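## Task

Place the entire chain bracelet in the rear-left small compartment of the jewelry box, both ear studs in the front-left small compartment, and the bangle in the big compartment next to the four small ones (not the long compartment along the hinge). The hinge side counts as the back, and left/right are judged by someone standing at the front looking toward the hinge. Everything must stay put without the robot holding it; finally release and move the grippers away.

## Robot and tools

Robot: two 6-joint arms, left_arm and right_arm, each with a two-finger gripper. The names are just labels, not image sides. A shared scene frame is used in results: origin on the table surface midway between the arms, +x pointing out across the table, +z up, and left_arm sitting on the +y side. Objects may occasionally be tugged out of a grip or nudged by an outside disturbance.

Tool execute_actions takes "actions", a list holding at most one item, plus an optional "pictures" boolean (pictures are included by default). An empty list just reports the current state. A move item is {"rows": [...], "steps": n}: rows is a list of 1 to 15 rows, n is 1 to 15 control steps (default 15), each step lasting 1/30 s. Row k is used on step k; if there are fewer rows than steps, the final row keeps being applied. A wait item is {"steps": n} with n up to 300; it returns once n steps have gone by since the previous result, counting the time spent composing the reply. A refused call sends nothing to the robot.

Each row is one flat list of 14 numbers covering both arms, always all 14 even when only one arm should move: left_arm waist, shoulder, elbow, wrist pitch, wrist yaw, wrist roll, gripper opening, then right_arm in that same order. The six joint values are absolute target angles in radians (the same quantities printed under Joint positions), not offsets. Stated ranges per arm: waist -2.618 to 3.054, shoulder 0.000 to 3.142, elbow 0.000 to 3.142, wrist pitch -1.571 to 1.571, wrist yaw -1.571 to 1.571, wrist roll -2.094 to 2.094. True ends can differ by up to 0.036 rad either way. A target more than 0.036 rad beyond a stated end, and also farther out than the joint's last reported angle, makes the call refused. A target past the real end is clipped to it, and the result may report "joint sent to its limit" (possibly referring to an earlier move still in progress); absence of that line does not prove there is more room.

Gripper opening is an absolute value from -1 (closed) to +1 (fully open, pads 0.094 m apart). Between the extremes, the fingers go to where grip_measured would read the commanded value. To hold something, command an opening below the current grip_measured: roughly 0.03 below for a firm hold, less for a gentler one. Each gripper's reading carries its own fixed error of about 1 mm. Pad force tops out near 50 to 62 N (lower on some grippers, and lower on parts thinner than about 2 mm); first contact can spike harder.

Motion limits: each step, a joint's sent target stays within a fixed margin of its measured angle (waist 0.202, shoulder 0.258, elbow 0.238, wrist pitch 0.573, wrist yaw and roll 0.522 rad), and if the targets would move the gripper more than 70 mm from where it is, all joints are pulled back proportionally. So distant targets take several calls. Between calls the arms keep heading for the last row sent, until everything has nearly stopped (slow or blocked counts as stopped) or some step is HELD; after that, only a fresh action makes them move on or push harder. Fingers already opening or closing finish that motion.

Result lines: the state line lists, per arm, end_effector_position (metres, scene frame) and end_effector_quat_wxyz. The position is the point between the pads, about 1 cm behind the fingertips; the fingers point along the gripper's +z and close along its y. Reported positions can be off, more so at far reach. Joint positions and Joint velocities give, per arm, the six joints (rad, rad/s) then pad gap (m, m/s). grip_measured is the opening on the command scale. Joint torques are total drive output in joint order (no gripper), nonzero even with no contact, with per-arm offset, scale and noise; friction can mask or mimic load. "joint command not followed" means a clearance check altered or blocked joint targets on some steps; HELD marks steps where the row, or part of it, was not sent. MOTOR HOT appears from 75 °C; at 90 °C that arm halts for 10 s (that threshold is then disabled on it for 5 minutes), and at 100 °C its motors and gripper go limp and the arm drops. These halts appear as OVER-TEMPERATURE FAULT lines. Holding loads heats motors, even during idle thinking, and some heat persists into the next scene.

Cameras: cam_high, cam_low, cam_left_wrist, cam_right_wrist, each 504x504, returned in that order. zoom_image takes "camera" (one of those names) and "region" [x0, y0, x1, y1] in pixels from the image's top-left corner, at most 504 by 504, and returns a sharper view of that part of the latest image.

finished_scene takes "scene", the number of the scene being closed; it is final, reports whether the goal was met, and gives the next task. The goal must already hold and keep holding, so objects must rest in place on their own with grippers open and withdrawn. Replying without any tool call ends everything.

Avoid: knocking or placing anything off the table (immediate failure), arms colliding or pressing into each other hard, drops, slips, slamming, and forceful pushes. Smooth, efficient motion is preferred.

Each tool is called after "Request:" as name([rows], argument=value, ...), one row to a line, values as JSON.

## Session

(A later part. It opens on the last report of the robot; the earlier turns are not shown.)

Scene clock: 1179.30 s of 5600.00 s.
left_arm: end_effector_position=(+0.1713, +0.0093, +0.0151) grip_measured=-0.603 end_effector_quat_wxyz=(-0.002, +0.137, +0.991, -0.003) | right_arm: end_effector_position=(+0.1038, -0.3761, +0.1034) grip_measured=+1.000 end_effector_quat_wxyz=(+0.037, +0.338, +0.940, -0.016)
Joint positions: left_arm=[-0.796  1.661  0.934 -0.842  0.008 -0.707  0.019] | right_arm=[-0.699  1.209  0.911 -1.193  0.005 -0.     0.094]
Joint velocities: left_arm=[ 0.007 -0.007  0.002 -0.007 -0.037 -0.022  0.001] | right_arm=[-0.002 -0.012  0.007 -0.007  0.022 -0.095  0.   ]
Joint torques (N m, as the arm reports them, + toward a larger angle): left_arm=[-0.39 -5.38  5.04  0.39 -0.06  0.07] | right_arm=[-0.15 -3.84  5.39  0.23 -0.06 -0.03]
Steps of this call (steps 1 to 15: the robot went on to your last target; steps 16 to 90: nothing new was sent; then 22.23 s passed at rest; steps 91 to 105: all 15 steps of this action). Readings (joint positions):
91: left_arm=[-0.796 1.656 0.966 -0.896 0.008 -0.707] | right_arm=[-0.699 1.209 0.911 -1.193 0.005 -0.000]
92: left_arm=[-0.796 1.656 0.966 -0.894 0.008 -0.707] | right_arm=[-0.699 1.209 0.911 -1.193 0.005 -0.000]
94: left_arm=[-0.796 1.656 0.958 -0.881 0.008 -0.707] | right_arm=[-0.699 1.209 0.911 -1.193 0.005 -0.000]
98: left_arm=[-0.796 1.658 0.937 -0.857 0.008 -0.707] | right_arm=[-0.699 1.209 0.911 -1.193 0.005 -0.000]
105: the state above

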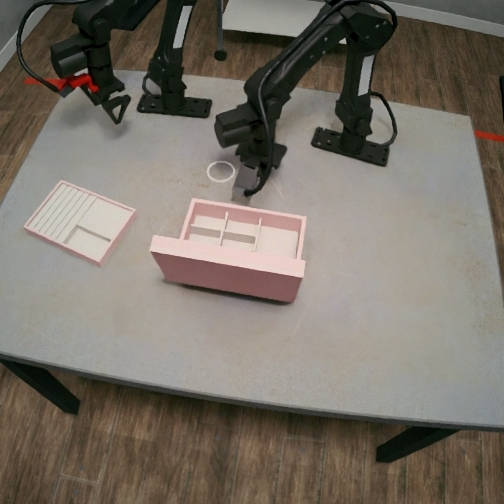

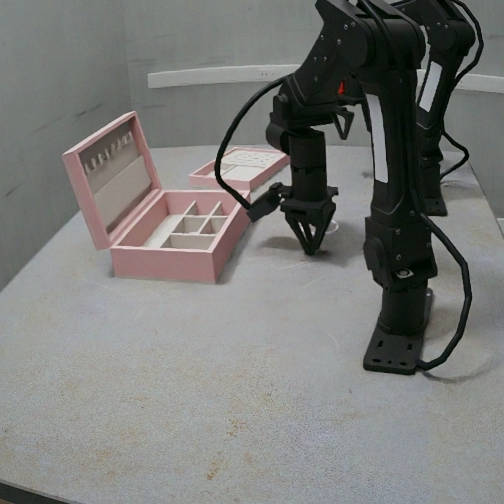

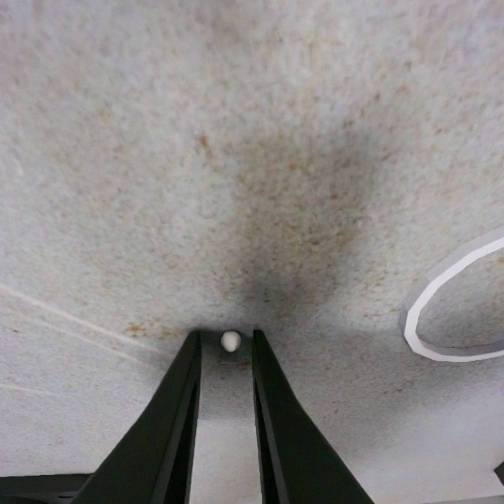

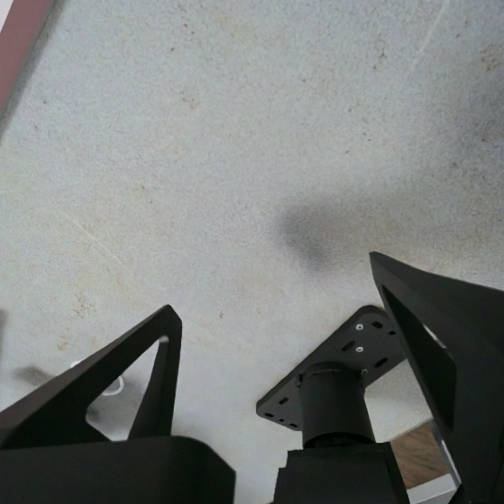

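Request:
execute_actions([
  {"rows":[[-0.80,1.668,0.92,-0.822,0,-0.70,-0.6,-0.7,1.2,0.9,-1.2,0,0,1],[-0.80,1.669,0.915,-0.82,0,-0.70,-0.62,-0.7,1.2,0.9,-1.2,0,0,1],[-0.80,1.669,0.915,-0.82,0,-0.70,-0.65,-0.7,1.2,0.9,-1.2,0,0,1],[-0.80,1.669,0.915,-0.82,0,-0.70,-0.65,-0.7,1.2,0.9,-1.2,0,0,1],[-0.80,1.669,0.915,-0.82,0,-0.70,-0.65,-0.7,1.2,0.9,-1.2,0,0,1],[-0.80,1.669,0.915,-0.82,0,-0.70,-0.70,-0.7,1.2,0.9,-1.2,0,0,1],[-0.80,1.669,0.915,-0.82,0,-0.70,-0.75,-0.7,1.2,0.9,-1.2,0,0,1],[-0.80,1.669,0.915,-0.82,0,-0.70,-0.80,-0.7,1.2,0.9,-1.2,0,0,1],[-0.80,1.669,0.915,-0.82,0,-0.70,-0.84,-0.7,1.2,0.9,-1.2,0,0,1],[-0.80,1.669,0.915,-0.82,0,-0.70,-0.88,-0.7,1.2,0.9,-1.2,0,0,1],[-0.80,1.669,0.915,-0.82,0,-0.70,-0.91,-0.7,1.2,0.9,-1.2,0,0,1],[-0.80,1.669,0.915,-0.82,0,-0.70,-0.94,-0.7,1.2,0.9,-1.2,0,0,1]],"steps":15},
])

Scene clock: 1196.63 s of 5600.00 s.
left_arm: end_effector_position=(+0.1721, +0.0082, +0.0140) grip_measured=-0.930 end_effector_quat_wxyz=(+0.000, +0.137, +0.991, -0.006) | right_arm: end_effector_position=(+0.1038, -0.3761, +0.1034) grip_measured=+1.000 end_effector_quat_wxyz=(+0.037, +0.338, +0.940, -0.016)
Joint positions: left_arm=[-0.796  1.661  0.929 -0.829  0.008 -0.706  0.003] | right_arm=[-0.699  1.209  0.911 -1.193  0.005 -0.     0.094]
Joint velocities: left_arm=[-0.017 -0.007 -0.002 -0.007  0.007  0.007  0.001] | right_arm=[-0.017 -0.002  0.012 -0.037  0.051  0.007  0.   ]
Joint torques (N m, as the arm reports them, + toward a larger angle): left_arm=[-0.38 -5.25  4.55  0.36 -0.06  0.06] | right_arm=[-0.13 -3.83  5.38  0.22 -0.05 -0.03]
Steps of this call (steps 1 to 15: the robot went on to your last target; steps 16 to 90: nothing new was sent; then 13.83 s passed at rest; steps 91 to 105: all 15 steps of this action). Readings (joint positions):
91: left_arm=[-0.796 1.661 0.934 -0.837 0.008 -0.707] | right_arm=[-0.699 1.209 0.911 -1.193 0.005 -0.000]
92: left_arm=[-0.796 1.661 0.933 -0.836 0.008 -0.707] | right_arm=[-0.699 1.209 0.911 -1.193 0.005 -0.000]
94: left_arm=[-0.796 1.661 0.929 -0.833 0.008 -0.706] | right_arm=[-0.699 1.209 0.911 -1.193 0.005 -0.000]
98: left_arm=[-0.796 1.661 0.929 -0.830 0.008 -0.706] | right_arm=[-0.699 1.209 0.911 -1.193 0.005 -0.000]
105: the state above

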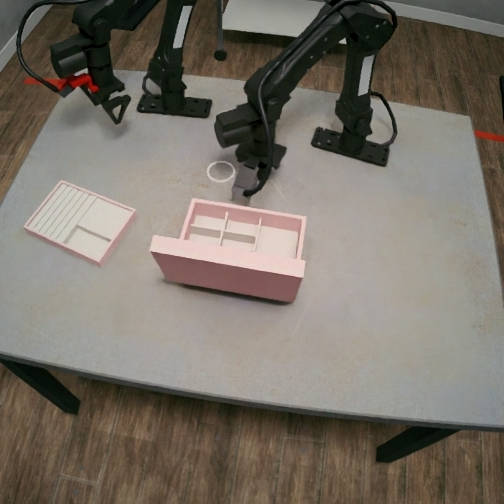

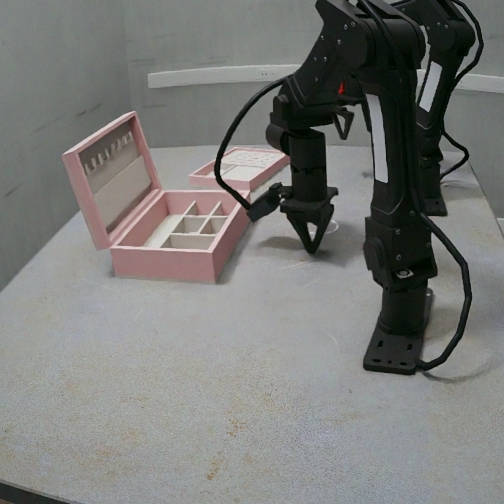

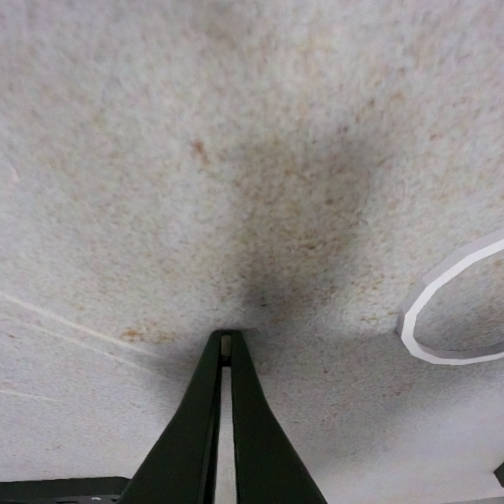

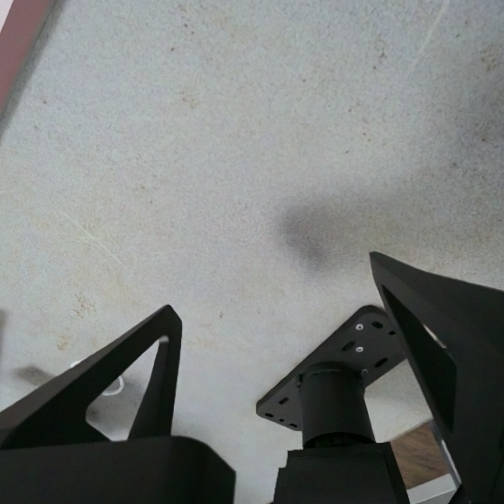

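Request:
execute_actions([
  {"rows":[[-0.80,1.669,0.915,-0.82,0,-0.70,-0.95,-0.7,1.2,0.9,-1.2,0,0,1],[-0.80,1.669,0.915,-0.82,0,-0.70,-0.96,-0.7,1.2,0.9,-1.2,0,0,1],[-0.80,1.669,0.915,-0.82,0,-0.70,-0.965,-0.7,1.2,0.9,-1.2,0,0,1],[-0.80,1.669,0.915,-0.82,0,-0.70,-0.965,-0.7,1.2,0.9,-1.2,0,0,1],[-0.80,1.669,0.915,-0.82,0,-0.70,-0.965,-0.7,1.2,0.9,-1.2,0,0,1],[-0.80,1.66,0.94,-0.85,0,-0.70,-0.965,-0.7,1.2,0.9,-1.2,0,0,1],[-0.80,1.65,0.97,-0.89,0,-0.70,-0.965,-0.7,1.2,0.9,-1.2,0,0,1],[-0.80,1.64,1.005,-0.935,0,-0.70,-0.965,-0.7,1.2,0.9,-1.2,0,0,1],[-0.80,1.628,1.045,-0.985,0,-0.70,-0.965,-0.7,1.2,0.9,-1.2,0,0,1],[-0.80,1.615,1.085,-1.04,0,-0.70,-0.965,-0.7,1.2,0.9,-1.2,0,0,1],[-0.80,1.60,1.13,-1.095,0,-0.70,-0.965,-0.7,1.2,0.9,-1.2,0,0,1],[-0.80,1.585,1.175,-1.155,0,-0.70,-0.965,-0.7,1.2,0.9,-1.2,0,0,1],[-0.80,1.572,1.215,-1.21,0,-0.70,-0.965,-0.7,1.2,0.9,-1.2,0,0,1],[-0.80,1.56,1.25,-1.25,0,-0.70,-0.965,-0.7,1.2,0.9,-1.2,0,0,1],[-0.80,1.553,1.27,-1.275,0,-0.70,-0.965,-0.7,1.2,0.9,-1.2,0,0,1]],"steps":15},
])

Scene clock: 1212.77 s of 5600.00 s.
left_arm: end_effector_position=(+0.1849, -0.0110, +0.0919) grip_measured=-0.951 end_effector_quat_wxyz=(+0.016, +0.137, +0.990, -0.024) | right_arm: end_effector_position=(+0.1038, -0.3761, +0.1034) grip_measured=+1.000 end_effector_quat_wxyz=(+0.037, +0.338, +0.940, -0.016)
Joint positions: left_arm=[-0.796  1.604  1.194 -1.104  0.008 -0.706  0.002] | right_arm=[-0.699  1.209  0.911 -1.193  0.005 -0.     0.094]
Joint velocities: left_arm=[-0.007 -0.53   1.175 -0.945 -0.007 -0.037 -0.   ] | right_arm=[ 0.002  0.022  0.002  0.022  0.066 -0.066  0.   ]
Joint torques (N m, as the arm reports them, + toward a larger angle): left_arm=[-0.39 -7.44  6.65  0.05 -0.09  0.06] | right_arm=[-0.15 -3.83  5.38  0.22 -0.05 -0.02]
Steps of this call (steps 1 to 15: the robot went on to your last target; steps 16 to 90: nothing new was sent; then 12.63 s passed at rest; steps 91 to 105: all 15 steps of this action). Readings (joint positions):
91: left_arm=[-0.796 1.661 0.929 -0.829 0.008 -0.706] | right_arm=[-0.699 1.209 0.911 -1.193 0.005 -0.000]
92: left_arm=[-0.796 1.661 0.929 -0.829 0.008 -0.706] | right_arm=[-0.699 1.209 0.911 -1.193 0.005 -0.000]
94: left_arm=[-0.796 1.661 0.929 -0.829 0.008 -0.706] | right_arm=[-0.699 1.209 0.911 -1.193 0.005 -0.000]
98: left_arm=[-0.796 1.661 0.941 -0.857 0.008 -0.706] | right_arm=[-0.699 1.209 0.911 -1.193 0.005 -0.000]
105: the state above

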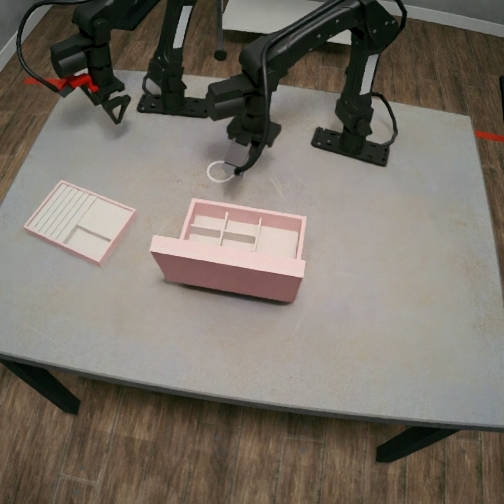

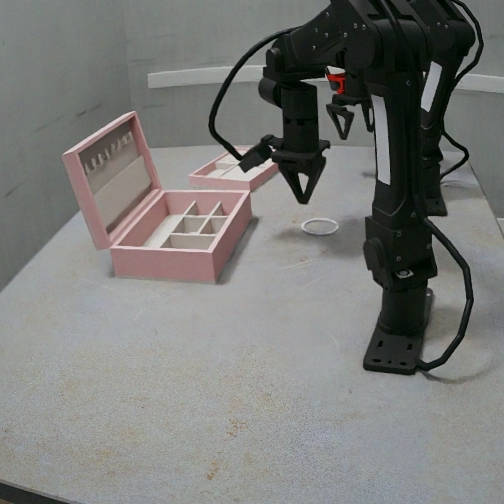

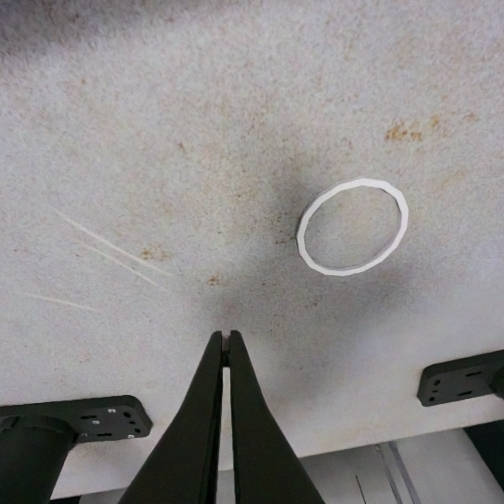

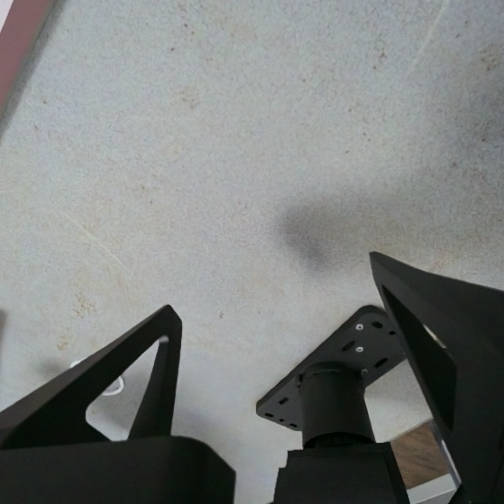

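Request:
execute_actions([
  {"rows":[[-0.79,1.56,1.29,-1.275,0,-0.62,-0.965,-0.7,1.2,0.9,-1.2,0,0,1],[-0.775,1.575,1.32,-1.27,0,-0.52,-0.965,-0.7,1.2,0.9,-1.2,0,0,1],[-0.755,1.595,1.35,-1.265,0,-0.40,-0.965,-0.7,1.2,0.9,-1.2,0,0,1],[-0.73,1.62,1.385,-1.258,0,-0.27,-0.965,-0.7,1.2,0.9,-1.2,0,0,1],[-0.70,1.65,1.42,-1.25,0,-0.14,-0.965,-0.7,1.2,0.9,-1.2,0,0,1],[-0.67,1.68,1.455,-1.24,0,0.0,-0.965,-0.7,1.2,0.9,-1.2,0,0,1],[-0.64,1.71,1.49,-1.23,0,0.14,-0.965,-0.7,1.2,0.9,-1.2,0,0,1],[-0.61,1.74,1.525,-1.22,0,0.28,-0.965,-0.7,1.2,0.9,-1.2,0,0,1],[-0.58,1.77,1.56,-1.21,0,0.42,-0.965,-0.7,1.2,0.9,-1.2,0,0,1],[-0.55,1.80,1.59,-1.20,0,0.55,-0.965,-0.7,1.2,0.9,-1.2,0,0,1],[-0.52,1.83,1.62,-1.19,0,0.67,-0.965,-0.7,1.2,0.9,-1.2,0,0,1],[-0.495,1.86,1.645,-1.18,0,0.78,-0.965,-0.7,1.2,0.9,-1.2,0,0,1],[-0.475,1.885,1.665,-1.17,0,0.87,-0.965,-0.7,1.2,0.9,-1.2,0,0,1],[-0.46,1.90,1.675,-1.165,0,0.93,-0.965,-0.7,1.2,0.9,-1.2,0,0,1],[-0.45,1.91,1.68,-1.16,0,0.95,-0.965,-0.7,1.2,0.9,-1.2,0,0,1]],"steps":15},
], pictures=false)

Request:
execute_actions([
  {"steps":20},
])

Scene clock: 1236.33 s of 5600.00 s.
left_arm: end_effector_position=(+0.3304, -0.0076, +0.1259) grip_measured=-0.951 end_effector_quat_wxyz=(+0.074, +0.540, +0.838, -0.009) | right_arm: end_effector_position=(+0.1038, -0.3761, +0.1034) grip_measured=+1.000 end_effector_quat_wxyz=(+0.037, +0.338, +0.940, -0.016)
Joint positions: left_arm=[-0.476  1.879  1.645 -1.187  0.005  0.484  0.002] | right_arm=[-0.699  1.209  0.911 -1.193  0.005 -0.     0.094]
Joint velocities: left_arm=[ 0.608  0.574  0.335  0.315 -0.007  2.85   0.   ] | right_arm=[ 0.012  0.002 -0.017  0.022 -0.022  0.051  0.   ]
Joint torques (N m, as the arm reports them, + toward a larger angle): left_arm=[-0.97 -9.14  7.75  0.28  0.04  0.01] | right_arm=[-0.14 -3.83  5.38  0.23 -0.05 -0.03]
Steps of this call (steps 1 to 30: the robot went on to your last target; steps 31 to 90: nothing new was sent; then 20.07 s passed at rest; steps 91 to 105: all 15 steps of this action). Readings (joint positions):
91: left_arm=[-0.796 1.549 1.271 -1.269 0.008 -0.695] | right_arm=[-0.699 1.209 0.911 -1.193 0.005 -0.000]
92: left_arm=[-0.794 1.551 1.275 -1.272 0.008 -0.667] | right_arm=[-0.699 1.209 0.911 -1.193 0.005 -0.000]
94: left_arm=[-0.779 1.574 1.308 -1.284 0.010 -0.560] | right_arm=[-0.699 1.209 0.911 -1.193 0.005 -0.000]
98: left_arm=[-0.681 1.678 1.445 -1.270 0.013 -0.201] | right_arm=[-0.699 1.209 0.911 -1.193 0.005 -0.000]
105: the state above

Scene clock: 1237.00 s of 5600.00 s.
left_arm: end_effector_position=(+0.3457, -0.0003, +0.1146) grip_measured=-0.951 end_effector_quat_wxyz=(+0.069, +0.704, +0.707, +0.015) | right_arm: end_effector_position=(+0.1038, -0.3761, +0.1034) grip_measured=+1.000 end_effector_quat_wxyz=(+0.037, +0.338, +0.940, -0.016)
Joint positions: left_arm=[-0.443  1.921  1.656 -1.166 -0.008  0.94   0.002] | right_arm=[-0.699  1.209  0.911 -1.193  0.005 -0.     0.094]
Joint velocities: left_arm=[-0.002  0.002  0.007  0.066 -0.022  0.022  0.   ] | right_arm=[ 0.002 -0.022 -0.017 -0.081  0.037 -0.007  0.   ]
Joint torques (N m, as the arm reports them, + toward a larger angle): left_arm=[-0.59 -9.84  8.46  0.55  0.09  0.06] | right_arm=[-0.14 -3.83  5.38  0.23 -0.05 -0.02]
Steps of this call (steps 1 to 20: the robot went on to your last target). Readings (joint positions):
1: left_arm=[-0.458 1.896 1.653 -1.176 0.001 0.573] | right_arm=[-0.699 1.209 0.911 -1.193 0.005 -0.000]
2: left_arm=[-0.446 1.908 1.655 -1.169 -0.002 0.647] | right_arm=[-0.699 1.209 0.911 -1.193 0.005 -0.000]
4: left_arm=[-0.437 1.920 1.655 -1.167 -0.007 0.755] | right_arm=[-0.699 1.209 0.911 -1.193 0.005 -0.000]
8: left_arm=[-0.442 1.921 1.656 -1.167 -0.008 0.867] | right_arm=[-0.699 1.209 0.911 -1.193 0.005 -0.000]
20: the state above

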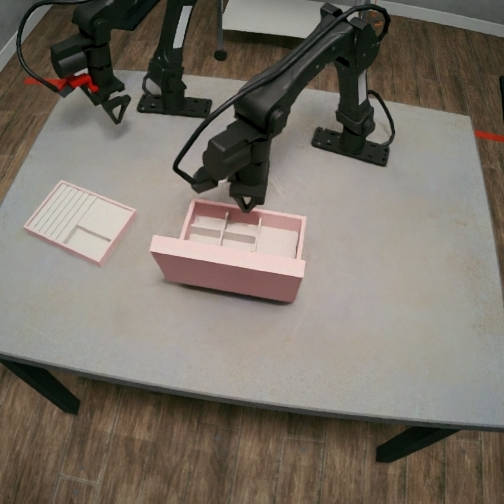

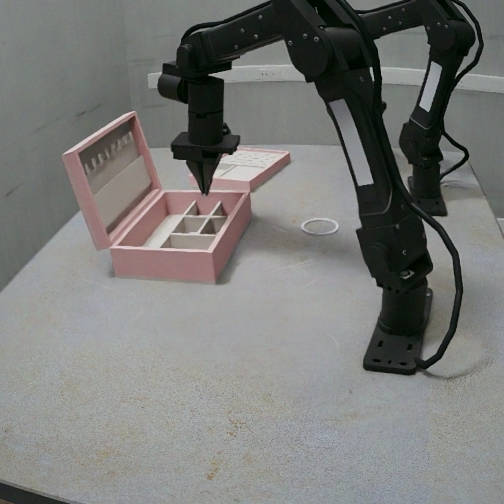

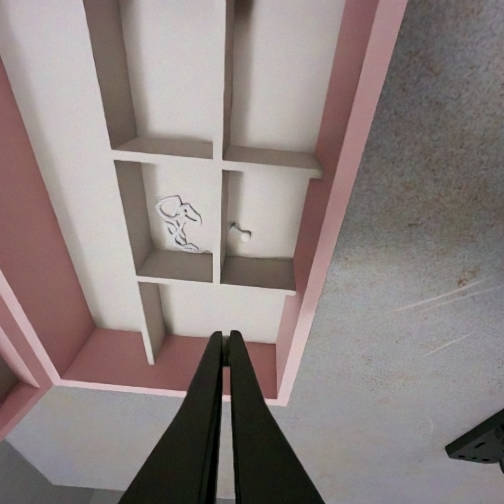

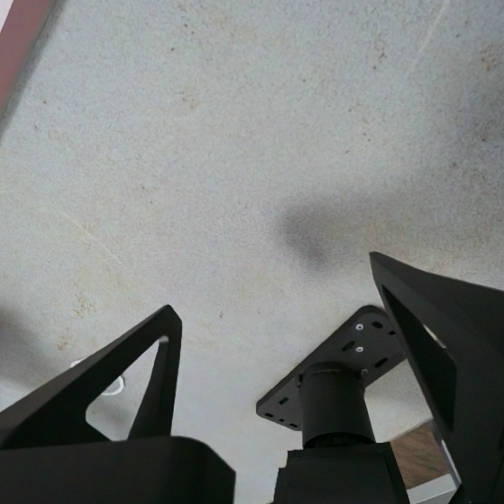

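Request:
execute_actions([
  {"rows":[[-0.452,1.918,1.65,-1.15,0,0.95,-0.965,-0.7,1.2,0.9,-1.2,0,0,1],[-0.453,1.926,1.63,-1.13,0,0.95,-0.965,-0.7,1.2,0.9,-1.2,0,0,1],[-0.453,1.934,1.61,-1.11,0,0.95,-0.965,-0.7,1.2,0.9,-1.2,0,0,1],[-0.453,1.942,1.59,-1.09,0,0.95,-0.965,-0.7,1.2,0.9,-1.2,0,0,1],[-0.453,1.95,1.57,-1.065,0,0.95,-0.965,-0.7,1.2,0.9,-1.2,0,0,1],[-0.453,1.958,1.55,-1.04,0,0.95,-0.965,-0.7,1.2,0.9,-1.2,0,0,1],[-0.453,1.966,1.53,-1.015,0,0.95,-0.965,-0.7,1.2,0.9,-1.2,0,0,1],[-0.453,1.974,1.51,-0.995,0,0.95,-0.965,-0.7,1.2,0.9,-1.2,0,0,1],[-0.453,1.98,1.49,-0.975,0,0.95,-0.965,-0.7,1.2,0.9,-1.2,0,0,1],[-0.453,1.985,1.475,-0.96,0,0.95,-0.965,-0.7,1.2,0.9,-1.2,0,0,1],[-0.453,1.988,1.465,-0.95,0,0.95,-0.965,-0.7,1.2,0.9,-1.2,0,0,1]],"steps":15},
])

Scene clock: 1250.80 s of 5600.00 s.
left_arm: end_effector_position=(+0.3317, +0.0099, +0.0354) grip_measured=-0.951 end_effector_quat_wxyz=(+0.017, +0.708, +0.706, +0.007) | right_arm: end_effector_position=(+0.1038, -0.3761, +0.1034) grip_measured=+1.000 end_effector_quat_wxyz=(+0.037, +0.338, +0.940, -0.016)
Joint positions: left_arm=[-0.443  2.003  1.461 -0.995 -0.008  0.945  0.002] | right_arm=[-0.699  1.209  0.911 -1.193  0.005 -0.     0.094]
Joint velocities: left_arm=[-0.007  0.061 -0.071  0.11   0.022 -0.051 -0.001] | right_arm=[-0.012 -0.012 -0.007  0.007  0.007  0.051  0.   ]
Joint torques (N m, as the arm reports them, + toward a larger angle): left_arm=[ -0.84 -10.67   6.66   0.55   0.08   0.05] | right_arm=[-0.13 -3.82  5.37  0.23 -0.05 -0.03]
Steps of this call (steps 1 to 30: the robot went on to your last target; steps 31 to 90: nothing new was sent; then 10.30 s passed at rest; steps 91 to 105: all 15 steps of this action). Readings (joint positions):
91: left_arm=[-0.443 1.921 1.656 -1.166 -0.008 0.944] | right_arm=[-0.699 1.209 0.911 -1.193 0.005 -0.000]
92: left_arm=[-0.443 1.921 1.654 -1.162 -0.008 0.944] | right_arm=[-0.699 1.209 0.911 -1.193 0.005 -0.000]
94: left_arm=[-0.443 1.921 1.636 -1.140 -0.008 0.945] | right_arm=[-0.699 1.209 0.911 -1.193 0.005 -0.000]
98: left_arm=[-0.443 1.939 1.561 -1.076 -0.008 0.945] | right_arm=[-0.699 1.209 0.911 -1.193 0.005 -0.000]
105: the state above

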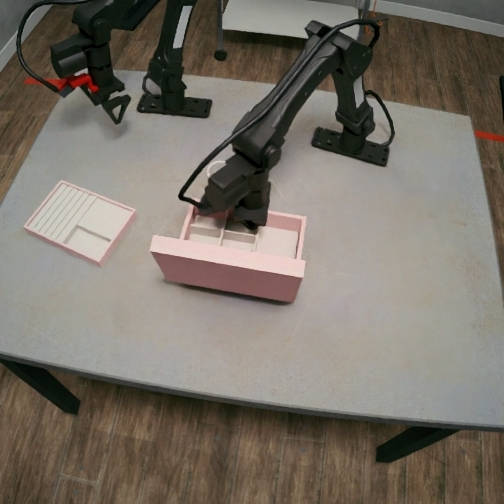

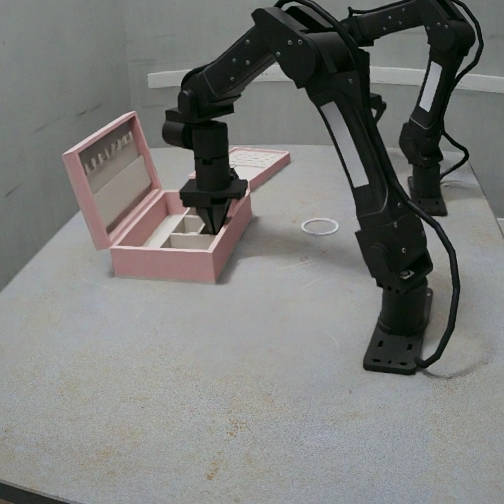

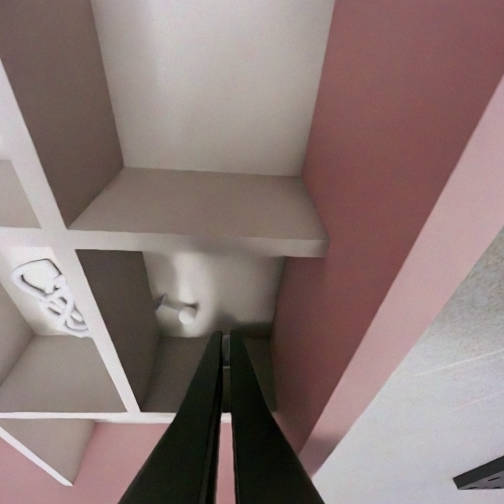

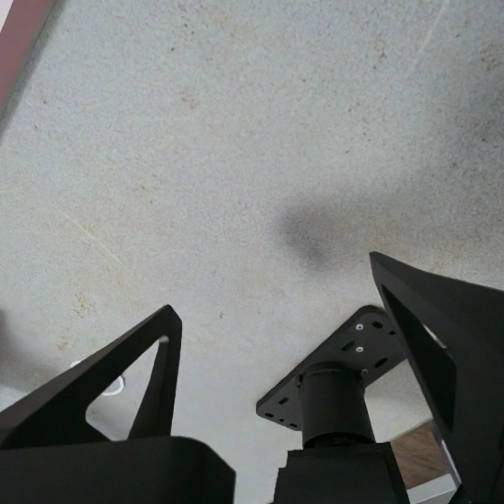

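Request:
execute_actions([
  {"rows":[[-0.453,1.985,1.47,-0.95,0,0.95,-0.965,-0.7,1.2,0.9,-1.2,0,0,1],[-0.453,1.985,1.47,-0.95,0,0.95,-0.965,-0.7,1.2,0.9,-1.2,0,0,1],[-0.453,1.985,1.47,-0.95,0,0.95,-0.965,-0.7,1.2,0.9,-1.2,0,0,1],[-0.453,1.985,1.47,-0.95,0,0.95,-0.965,-0.7,1.2,0.9,-1.2,0,0,1],[-0.453,1.985,1.47,-0.95,0,0.95,-0.92,-0.7,1.2,0.9,-1.2,0,0,1],[-0.453,1.985,1.47,-0.95,0,0.95,-0.87,-0.7,1.2,0.9,-1.2,0,0,1],[-0.453,1.985,1.47,-0.95,0,0.95,-0.82,-0.7,1.2,0.9,-1.2,0,0,1],[-0.453,1.985,1.47,-0.95,0,0.95,-0.77,-0.7,1.2,0.9,-1.2,0,0,1],[-0.453,1.985,1.47,-0.95,0,0.95,-0.74,-0.7,1.2,0.9,-1.2,0,0,1]],"steps":15},
])

Scene clock: 1260.47 s of 5600.00 s.
left_arm: end_effector_position=(+0.3384, +0.0051, +0.0355) grip_measured=-0.743 end_effector_quat_wxyz=(+0.033, +0.708, +0.706, +0.009) | right_arm: end_effector_position=(+0.1038, -0.3761, +0.1034) grip_measured=+1.000 end_effector_quat_wxyz=(+0.037, +0.338, +0.940, -0.016)
Joint positions: left_arm=[-0.443  2.003  1.46  -0.96  -0.008  0.945  0.012] | right_arm=[-0.699  1.209  0.911 -1.193  0.005 -0.     0.094]
Joint velocities: left_arm=[ 0.007 -0.007  0.002 -0.11   0.007  0.066 -0.001] | right_arm=[-0.012  0.002 -0.007  0.007 -0.007  0.022  0.   ]
Joint torques (N m, as the arm reports them, + toward a larger angle): left_arm=[ -0.83 -10.7    6.95   0.45   0.07   0.05] | right_arm=[-0.14 -3.82  5.37  0.22 -0.05 -0.03]
Steps of this call (steps 1 to 30: the robot went on to your last target; steps 31 to 90: nothing new was sent; then 6.17 s passed at rest; steps 91 to 105: all 15 steps of this action). Readings (joint positions):
91: left_arm=[-0.443 2.003 1.460 -0.960 -0.008 0.945] | right_arm=[-0.699 1.209 0.911 -1.193 0.005 -0.000]
92: left_arm=[-0.443 2.003 1.460 -0.960 -0.008 0.945] | right_arm=[-0.699 1.209 0.911 -1.193 0.005 -0.000]
94: left_arm=[-0.443 2.003 1.460 -0.960 -0.008 0.945] | right_arm=[-0.699 1.209 0.911 -1.193 0.005 -0.000]
98: left_arm=[-0.443 2.003 1.460 -0.960 -0.008 0.945] | right_arm=[-0.699 1.209 0.911 -1.193 0.005 -0.000]
105: the state above

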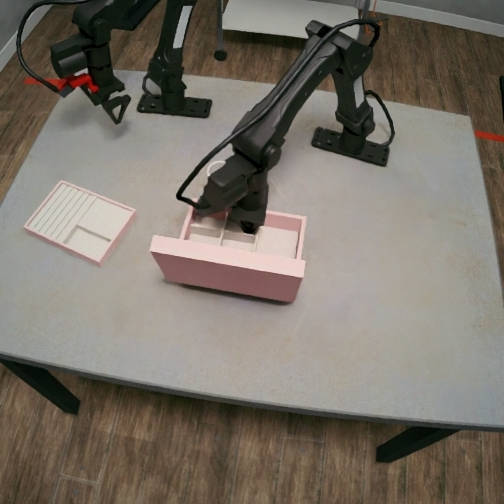

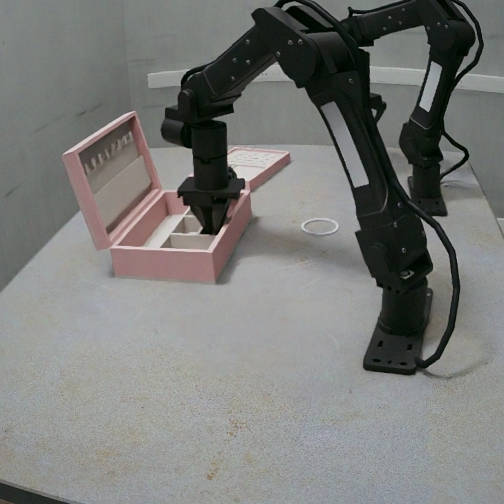

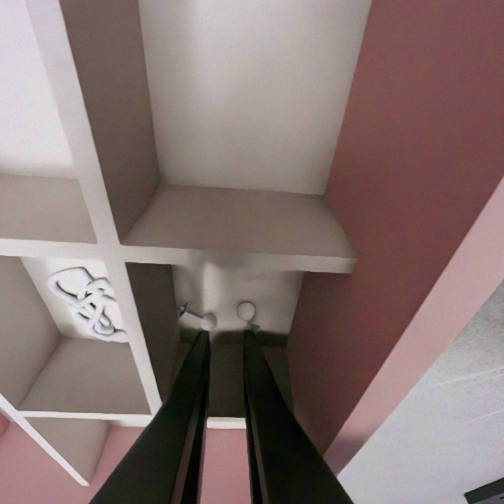

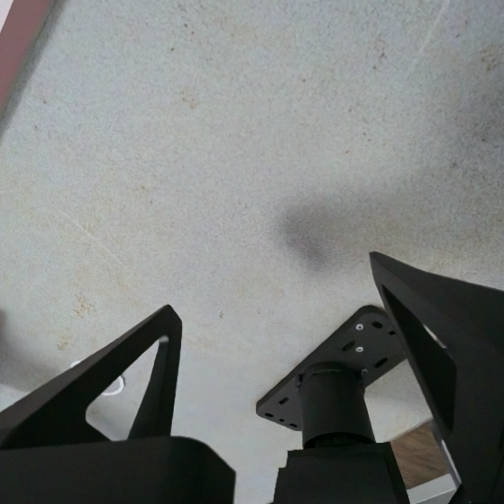

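Request:
execute_actions([
  {"rows":[[-0.453,1.98,1.50,-0.98,0,0.95,-0.72,-0.7,1.2,0.9,-1.2,0,0,1],[-0.453,1.97,1.53,-1.01,0,0.95,-0.72,-0.7,1.2,0.9,-1.2,0,0,1],[-0.453,1.96,1.56,-1.04,0,0.95,-0.72,-0.7,1.2,0.9,-1.2,0,0,1],[-0.453,1.95,1.59,-1.07,0,0.95,-0.72,-0.7,1.2,0.9,-1.2,0,0,1],[-0.453,1.94,1.62,-1.10,0,0.95,-0.72,-0.7,1.2,0.9,-1.2,0,0,1],[-0.453,1.93,1.645,-1.13,0,0.95,-0.72,-0.7,1.2,0.9,-1.2,0,0,1],[-0.453,1.92,1.67,-1.155,0,0.95,-0.72,-0.7,1.2,0.9,-1.2,0,0,1],[-0.453,1.91,1.69,-1.17,0,0.95,-0.72,-0.7,1.2,0.9,-1.2,0,0,1],[-0.453,1.90,1.69,-1.18,0,0.95,-0.72,-0.7,1.2,0.9,-1.2,0,0,1],[-0.46,1.89,1.68,-1.19,0,0.95,-0.72,-0.7,1.2,0.9,-1.2,0,0,1],[-0.48,1.88,1.67,-1.20,0,0.93,-0.70,-0.7,1.2,0.9,-1.2,0,0,1],[-0.51,1.87,1.655,-1.205,0,0.90,-0.68,-0.7,1.2,0.9,-1.2,0,0,1],[-0.55,1.86,1.64,-1.21,0,0.86,-0.66,-0.7,1.2,0.9,-1.2,0,0,1],[-0.59,1.85,1.625,-1.215,0,0.82,-0.64,-0.7,1.2,0.9,-1.2,0,0,1],[-0.63,1.84,1.61,-1.22,0,0.78,-0.62,-0.7,1.2,0.9,-1.2,0,0,1]],"steps":15},
], pictures=false)

Request:
execute_actions([
  {"rows":[[-0.67,1.83,1.59,-1.23,0,0.74,-0.6,-0.7,1.2,0.9,-1.2,0,0,1],[-0.71,1.82,1.57,-1.24,0,0.70,-0.6,-0.7,1.2,0.9,-1.2,0,0,1],[-0.75,1.81,1.55,-1.25,0,0.66,-0.6,-0.7,1.2,0.9,-1.2,0,0,1],[-0.79,1.80,1.53,-1.255,0,0.62,-0.6,-0.7,1.2,0.9,-1.2,0,0,1],[-0.83,1.79,1.505,-1.25,0,0.58,-0.6,-0.7,1.2,0.9,-1.2,0,0,1],[-0.865,1.78,1.475,-1.235,0,0.54,-0.6,-0.7,1.2,0.9,-1.2,0,0,1],[-0.895,1.775,1.44,-1.21,0,0.50,-0.6,-0.7,1.2,0.9,-1.2,0,0,1],[-0.92,1.77,1.40,-1.18,0,0.47,-0.6,-0.7,1.2,0.9,-1.2,0,0,1],[-0.94,1.765,1.36,-1.145,0,0.45,-0.6,-0.7,1.2,0.9,-1.2,0,0,1],[-0.952,1.762,1.32,-1.11,0,0.43,-0.6,-0.7,1.2,0.9,-1.2,0,0,1],[-0.96,1.76,1.285,-1.075,0,0.42,-0.6,-0.7,1.2,0.9,-1.2,0,0,1],[-0.96,1.76,1.26,-1.05,0,0.42,-0.6,-0.7,1.2,0.9,-1.2,0,0,1],[-0.96,1.76,1.25,-1.04,0,0.42,-0.6,-0.7,1.2,0.9,-1.2,0,0,1]],"steps":15},
], pictures=false)

Request:
execute_actions([
  {"steps":20},
])

Scene clock: 1310.53 s of 5600.00 s.
left_arm: end_effector_position=(+0.3290, -0.0250, +0.1395) grip_measured=-0.633 end_effector_quat_wxyz=(+0.107, +0.710, +0.696, +0.019) | right_arm: end_effector_position=(+0.1038, -0.3761, +0.1034) grip_measured=+1.000 end_effector_quat_wxyz=(+0.037, +0.338, +0.940, -0.016)
Joint positions: left_arm=[-0.523  1.855  1.655 -1.155 -0.019  0.885  0.017] | right_arm=[-0.699  1.209  0.911 -1.193  0.005 -0.     0.094]
Joint velocities: left_arm=[-1.009 -0.276 -0.32  -0.212 -0.066 -0.696  0.019] | right_arm=[-0.002 -0.012 -0.002 -0.007 -0.022 -0.037  0.   ]
Joint torques (N m, as the arm reports them, + toward a larger angle): left_arm=[-4.03 -8.41  4.56  0.29  0.3  -0.01] | right_arm=[-0.14 -3.83  5.37  0.23 -0.05 -0.02]
Steps of this call (steps 1 to 15: the robot went on to your last target; steps 16 to 90: nothing new was sent; then 46.57 s passed at rest; steps 91 to 105: all 15 steps of this action). Readings (joint positions):
91: left_arm=[-0.443 2.003 1.463 -0.962 -0.008 0.945] | right_arm=[-0.699 1.209 0.911 -1.193 0.005 -0.000]
92: left_arm=[-0.443 2.003 1.471 -0.971 -0.008 0.945] | right_arm=[-0.699 1.209 0.911 -1.193 0.005 -0.000]
94: left_arm=[-0.443 2.001 1.507 -1.005 -0.008 0.945] | right_arm=[-0.699 1.209 0.911 -1.193 0.005 -0.000]
98: left_arm=[-0.443 1.967 1.620 -1.079 -0.008 0.945] | right_arm=[-0.699 1.209 0.911 -1.193 0.005 -0.000]
105: the state above

Scene clock: 1311.03 s of 5600.00 s.
left_arm: end_effector_position=(+0.1455, -0.0427, +0.0586) grip_measured=-0.603 end_effector_quat_wxyz=(-0.030, +0.726, +0.687, +0.011) | right_arm: end_effector_position=(+0.1038, -0.3761, +0.1034) grip_measured=+1.000 end_effector_quat_wxyz=(+0.037, +0.338, +0.940, -0.016)
Joint positions: left_arm=[-0.969  1.777  1.254 -1.111 -0.     0.473  0.019] | right_arm=[-0.699  1.209  0.911 -1.193  0.005 -0.     0.094]
Joint velocities: left_arm=[ 0.037  0.012 -0.339  0.168  0.007 -0.344  0.   ] | right_arm=[-0.012  0.002  0.002 -0.081 -0.007 -0.051  0.   ]
Joint torques (N m, as the arm reports them, + toward a larger angle): left_arm=[ 0.49 -8.57  7.56  0.54  0.02 -0.04] | right_arm=[-0.15 -3.83  5.38  0.23 -0.05 -0.02]
Steps of this call (steps 1 to 15: all 15 steps of this action). Readings (joint positions):
1: left_arm=[-0.563 1.847 1.642 -1.161 -0.019 0.859] | right_arm=[-0.699 1.209 0.911 -1.193 0.005 -0.000]
2: left_arm=[-0.609 1.840 1.625 -1.168 -0.019 0.831] | right_arm=[-0.699 1.209 0.911 -1.193 0.005 -0.000]
4: left_arm=[-0.708 1.831 1.583 -1.185 -0.018 0.768] | right_arm=[-0.699 1.209 0.911 -1.193 0.005 -0.000]
8: left_arm=[-0.882 1.805 1.471 -1.195 -0.008 0.628] | right_arm=[-0.699 1.209 0.911 -1.193 0.005 -0.000]
15: the state above

Scene clock: 1311.70 s of 5600.00 s.
left_arm: end_effector_position=(+0.1506, -0.0533, +0.0561) grip_measured=-0.603 end_effector_quat_wxyz=(-0.007, +0.710, +0.704, +0.003) | right_arm: end_effector_position=(+0.1038, -0.3761, +0.1034) grip_measured=+1.000 end_effector_quat_wxyz=(+0.037, +0.338, +0.940, -0.016)
Joint positions: left_arm=[-0.968  1.777  1.246 -1.054 -0.     0.427  0.019] | right_arm=[-0.699  1.209  0.911 -1.193  0.005 -0.     0.094]
Joint velocities: left_arm=[-0.002  0.002 -0.002 -0.022 -0.037  0.051 -0.002] | right_arm=[ 0.012  0.002  0.007 -0.007 -0.007 -0.022  0.   ]
Joint torques (N m, as the arm reports them, + toward a larger angle): left_arm=[ 0.61 -8.56  6.42  0.35  0.01 -0.06] | right_arm=[-0.15 -3.83  5.38  0.23 -0.05 -0.03]
Steps of this call (steps 1 to 20: the robot went on to your last target). Readings (joint positions):
1: left_arm=[-0.968 1.777 1.247 -1.107 -0.000 0.464] | right_arm=[-0.699 1.209 0.911 -1.193 0.005 -0.000]
2: left_arm=[-0.968 1.777 1.246 -1.101 -0.000 0.457] | right_arm=[-0.699 1.209 0.911 -1.193 0.005 -0.000]
4: left_arm=[-0.968 1.777 1.246 -1.083 -0.000 0.446] | right_arm=[-0.699 1.209 0.911 -1.193 0.005 -0.000]
8: left_arm=[-0.968 1.777 1.246 -1.063 -0.000 0.434] | right_arm=[-0.699 1.209 0.911 -1.193 0.005 -0.000]
20: the state above

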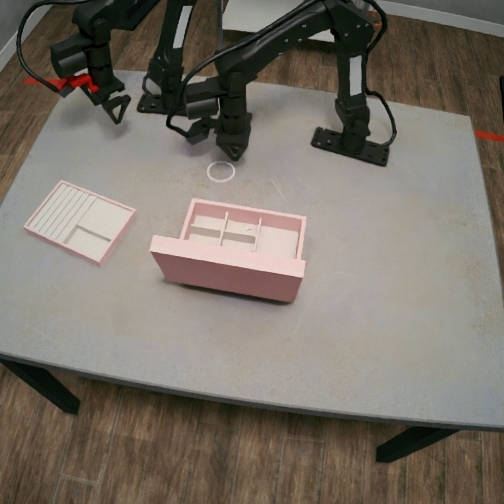

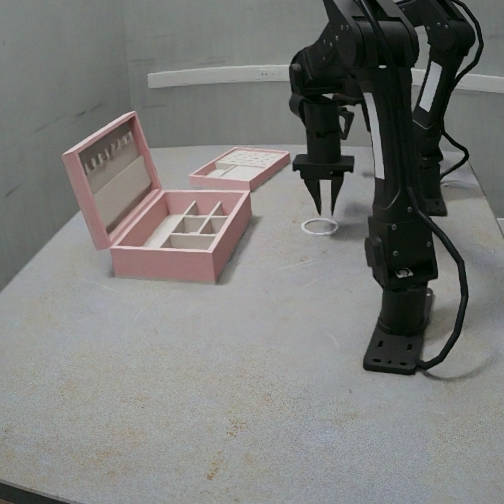

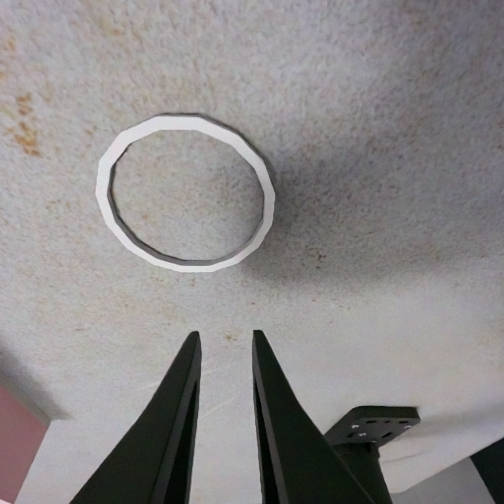

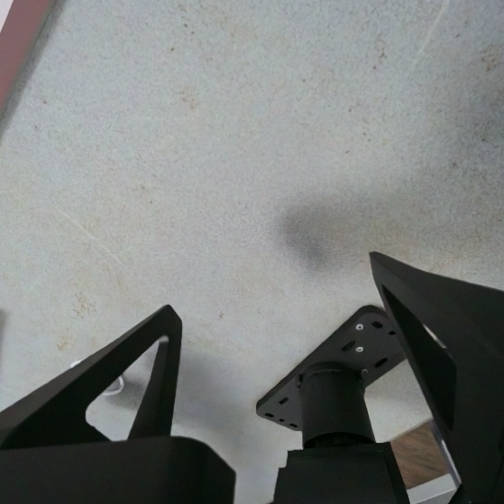

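Request:
execute_actions([
  {"rows":[[-0.97,1.775,1.255,-1.035,0,0.41,-0.6,-0.7,1.2,0.9,-1.2,0,0,1],[-0.98,1.79,1.26,-1.025,0,0.40,-0.6,-0.7,1.2,0.9,-1.2,0,0,1],[-0.992,1.805,1.267,-1.015,0,0.39,-0.6,-0.7,1.2,0.9,-1.2,0,0,1],[-1.004,1.82,1.274,-1.005,0,0.38,-0.6,-0.7,1.2,0.9,-1.2,0,0,1],[-1.016,1.835,1.28,-0.995,0,0.37,-0.6,-0.7,1.2,0.9,-1.2,0,0,1],[-1.027,1.85,1.286,-0.985,0,0.36,-0.6,-0.7,1.2,0.9,-1.2,0,0,1],[-1.036,1.86,1.291,-0.975,0,0.35,-0.6,-0.7,1.2,0.9,-1.2,0,0,1],[-1.042,1.868,1.295,-0.965,0,0.335,-0.6,-0.7,1.2,0.9,-1.2,0,0,1]],"steps":15},
])

Scene clock: 1390.27 s of 5600.00 s.
left_arm: end_effector_position=(+0.1357, -0.0792, +0.0331) grip_measured=-0.603 end_effector_quat_wxyz=(-0.006, +0.709, +0.705, +0.004) | right_arm: end_effector_position=(+0.1038, -0.3761, +0.1034) grip_measured=+1.000 end_effector_quat_wxyz=(+0.037, +0.338, +0.940, -0.016)
Joint positions: left_arm=[-1.042  1.872  1.27  -0.984 -0.002  0.35   0.019] | right_arm=[-0.699  1.209  0.911 -1.193  0.005 -0.     0.094]
Joint velocities: left_arm=[ 0.002  0.007  0.007  0.022 -0.022 -0.051 -0.001] | right_arm=[-0.002  0.007 -0.017 -0.051 -0.051 -0.007  0.   ]
Joint torques (N m, as the arm reports them, + toward a larger angle): left_arm=[ 0.05 -8.31  7.94  0.3   0.04 -0.07] | right_arm=[-0.13 -3.84  5.37  0.23 -0.05 -0.03]
Steps of this call (steps 1 to 15: the robot went on to your last target; steps 16 to 90: nothing new was sent; then 75.07 s passed at rest; steps 91 to 105: all 15 steps of this action). Readings (joint positions):
91: left_arm=[-0.968 1.777 1.246 -1.053 -0.000 0.425] | right_arm=[-0.699 1.209 0.911 -1.193 0.005 -0.000]
92: left_arm=[-0.968 1.777 1.246 -1.052 -0.000 0.422] | right_arm=[-0.699 1.209 0.911 -1.193 0.005 -0.000]
94: left_arm=[-0.974 1.784 1.247 -1.045 -0.001 0.412] | right_arm=[-0.699 1.209 0.911 -1.193 0.005 -0.000]
98: left_arm=[-1.015 1.838 1.267 -1.016 -0.002 0.381] | right_arm=[-0.699 1.209 0.911 -1.193 0.005 -0.000]
105: the state above

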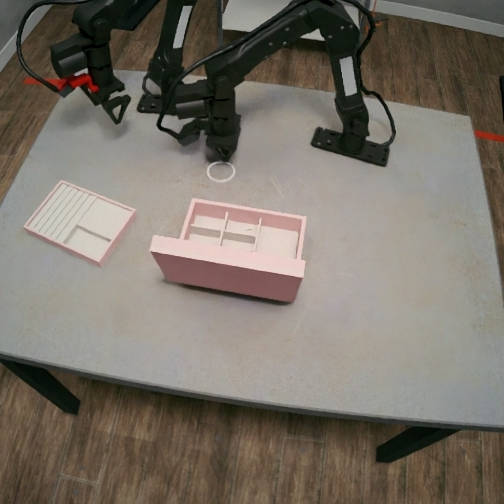

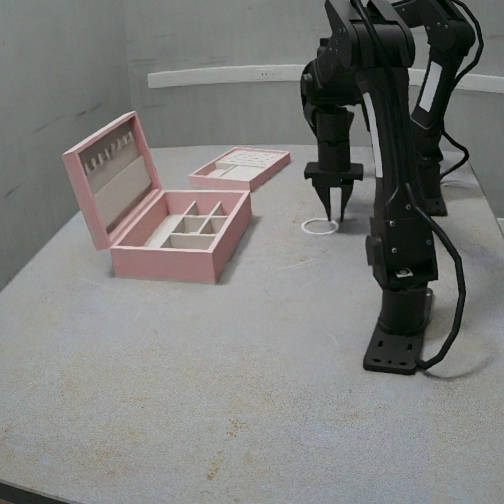

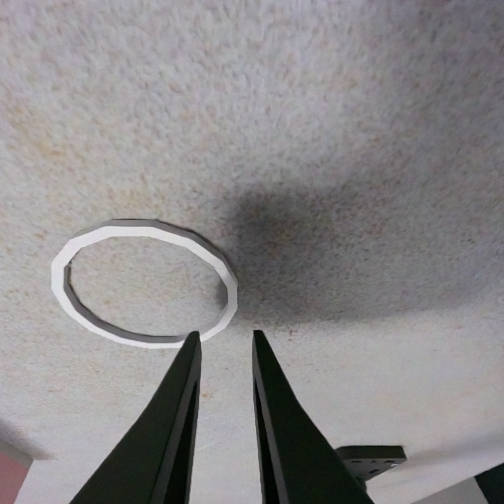

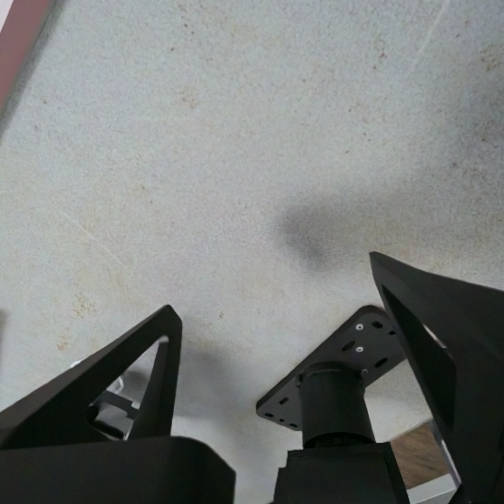

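Request:
execute_actions([
  {"rows":[[-1.046,1.872,1.275,-0.96,0,0.335,-0.6,-0.7,1.2,0.9,-1.2,0,0,1],[-1.05,1.876,1.264,-0.95,0,0.335,-0.6,-0.7,1.2,0.9,-1.2,0,0,1],[-1.053,1.88,1.254,-0.94,0,0.335,-0.6,-0.7,1.2,0.9,-1.2,0,0,1],[-1.056,1.883,1.244,-0.93,0,0.335,-0.6,-0.7,1.2,0.9,-1.2,0,0,1],[-1.058,1.885,1.236,-0.915,0,0.335,-0.6,-0.7,1.2,0.9,-1.2,0,0,1]],"steps":15},
])

Scene clock: 1421.23 s of 5600.00 s.
left_arm: end_effector_position=(+0.1338, -0.0827, +0.0239) grip_measured=-0.603 end_effector_quat_wxyz=(+0.000, +0.709, +0.705, +0.001) | right_arm: end_effector_position=(+0.1038, -0.3761, +0.1034) grip_measured=+1.000 end_effector_quat_wxyz=(+0.037, +0.338, +0.940, -0.016)
Joint positions: left_arm=[-1.051  1.881  1.243 -0.933 -0.002  0.342  0.019] | right_arm=[-0.699  1.209  0.911 -1.193  0.005 -0.     0.094]
Joint velocities: left_arm=[-0.002 -0.007 -0.012  0.007 -0.037 -0.037 -0.002] | right_arm=[-0.012 -0.017  0.002  0.022  0.051  0.081  0.   ]
Joint torques (N m, as the arm reports them, + toward a larger angle): left_arm=[-0.62 -7.85  5.34  0.39  0.03 -0.05] | right_arm=[-0.13 -3.83  5.37  0.22 -0.06 -0.03]
Steps of this call (steps 1 to 15: the robot went on to your last target; steps 16 to 90: nothing new was sent; then 27.47 s passed at rest; steps 91 to 105: all 15 steps of this action). Readings (joint positions):
91: left_arm=[-1.042 1.872 1.270 -0.979 -0.002 0.342] | right_arm=[-0.699 1.209 0.911 -1.193 0.005 -0.000]
92: left_arm=[-1.042 1.872 1.270 -0.977 -0.002 0.342] | right_arm=[-0.699 1.209 0.911 -1.193 0.005 -0.000]
94: left_arm=[-1.042 1.872 1.267 -0.967 -0.002 0.342] | right_arm=[-0.699 1.209 0.911 -1.193 0.005 -0.000]
98: left_arm=[-1.049 1.875 1.248 -0.944 -0.002 0.342] | right_arm=[-0.699 1.209 0.911 -1.193 0.005 -0.000]
105: the state above

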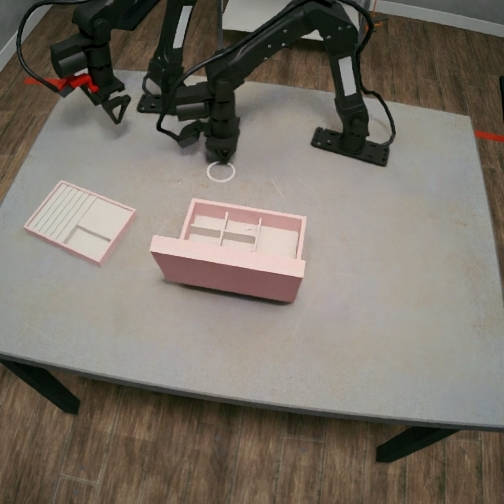

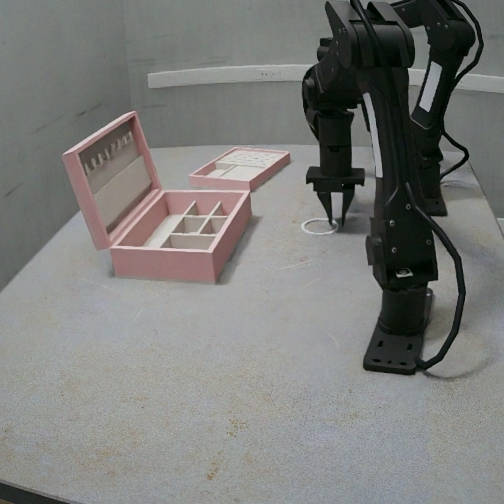

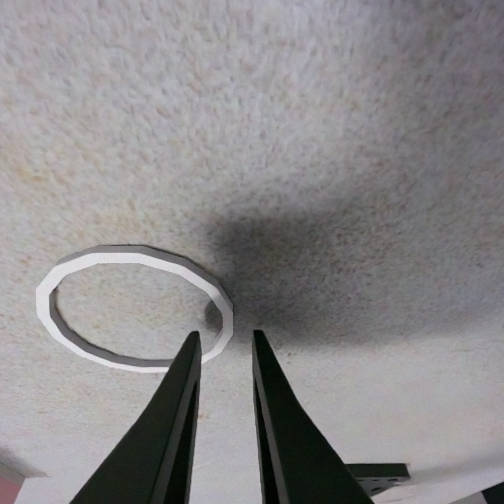

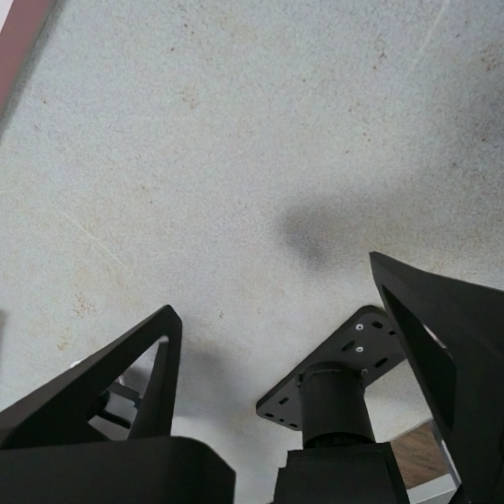

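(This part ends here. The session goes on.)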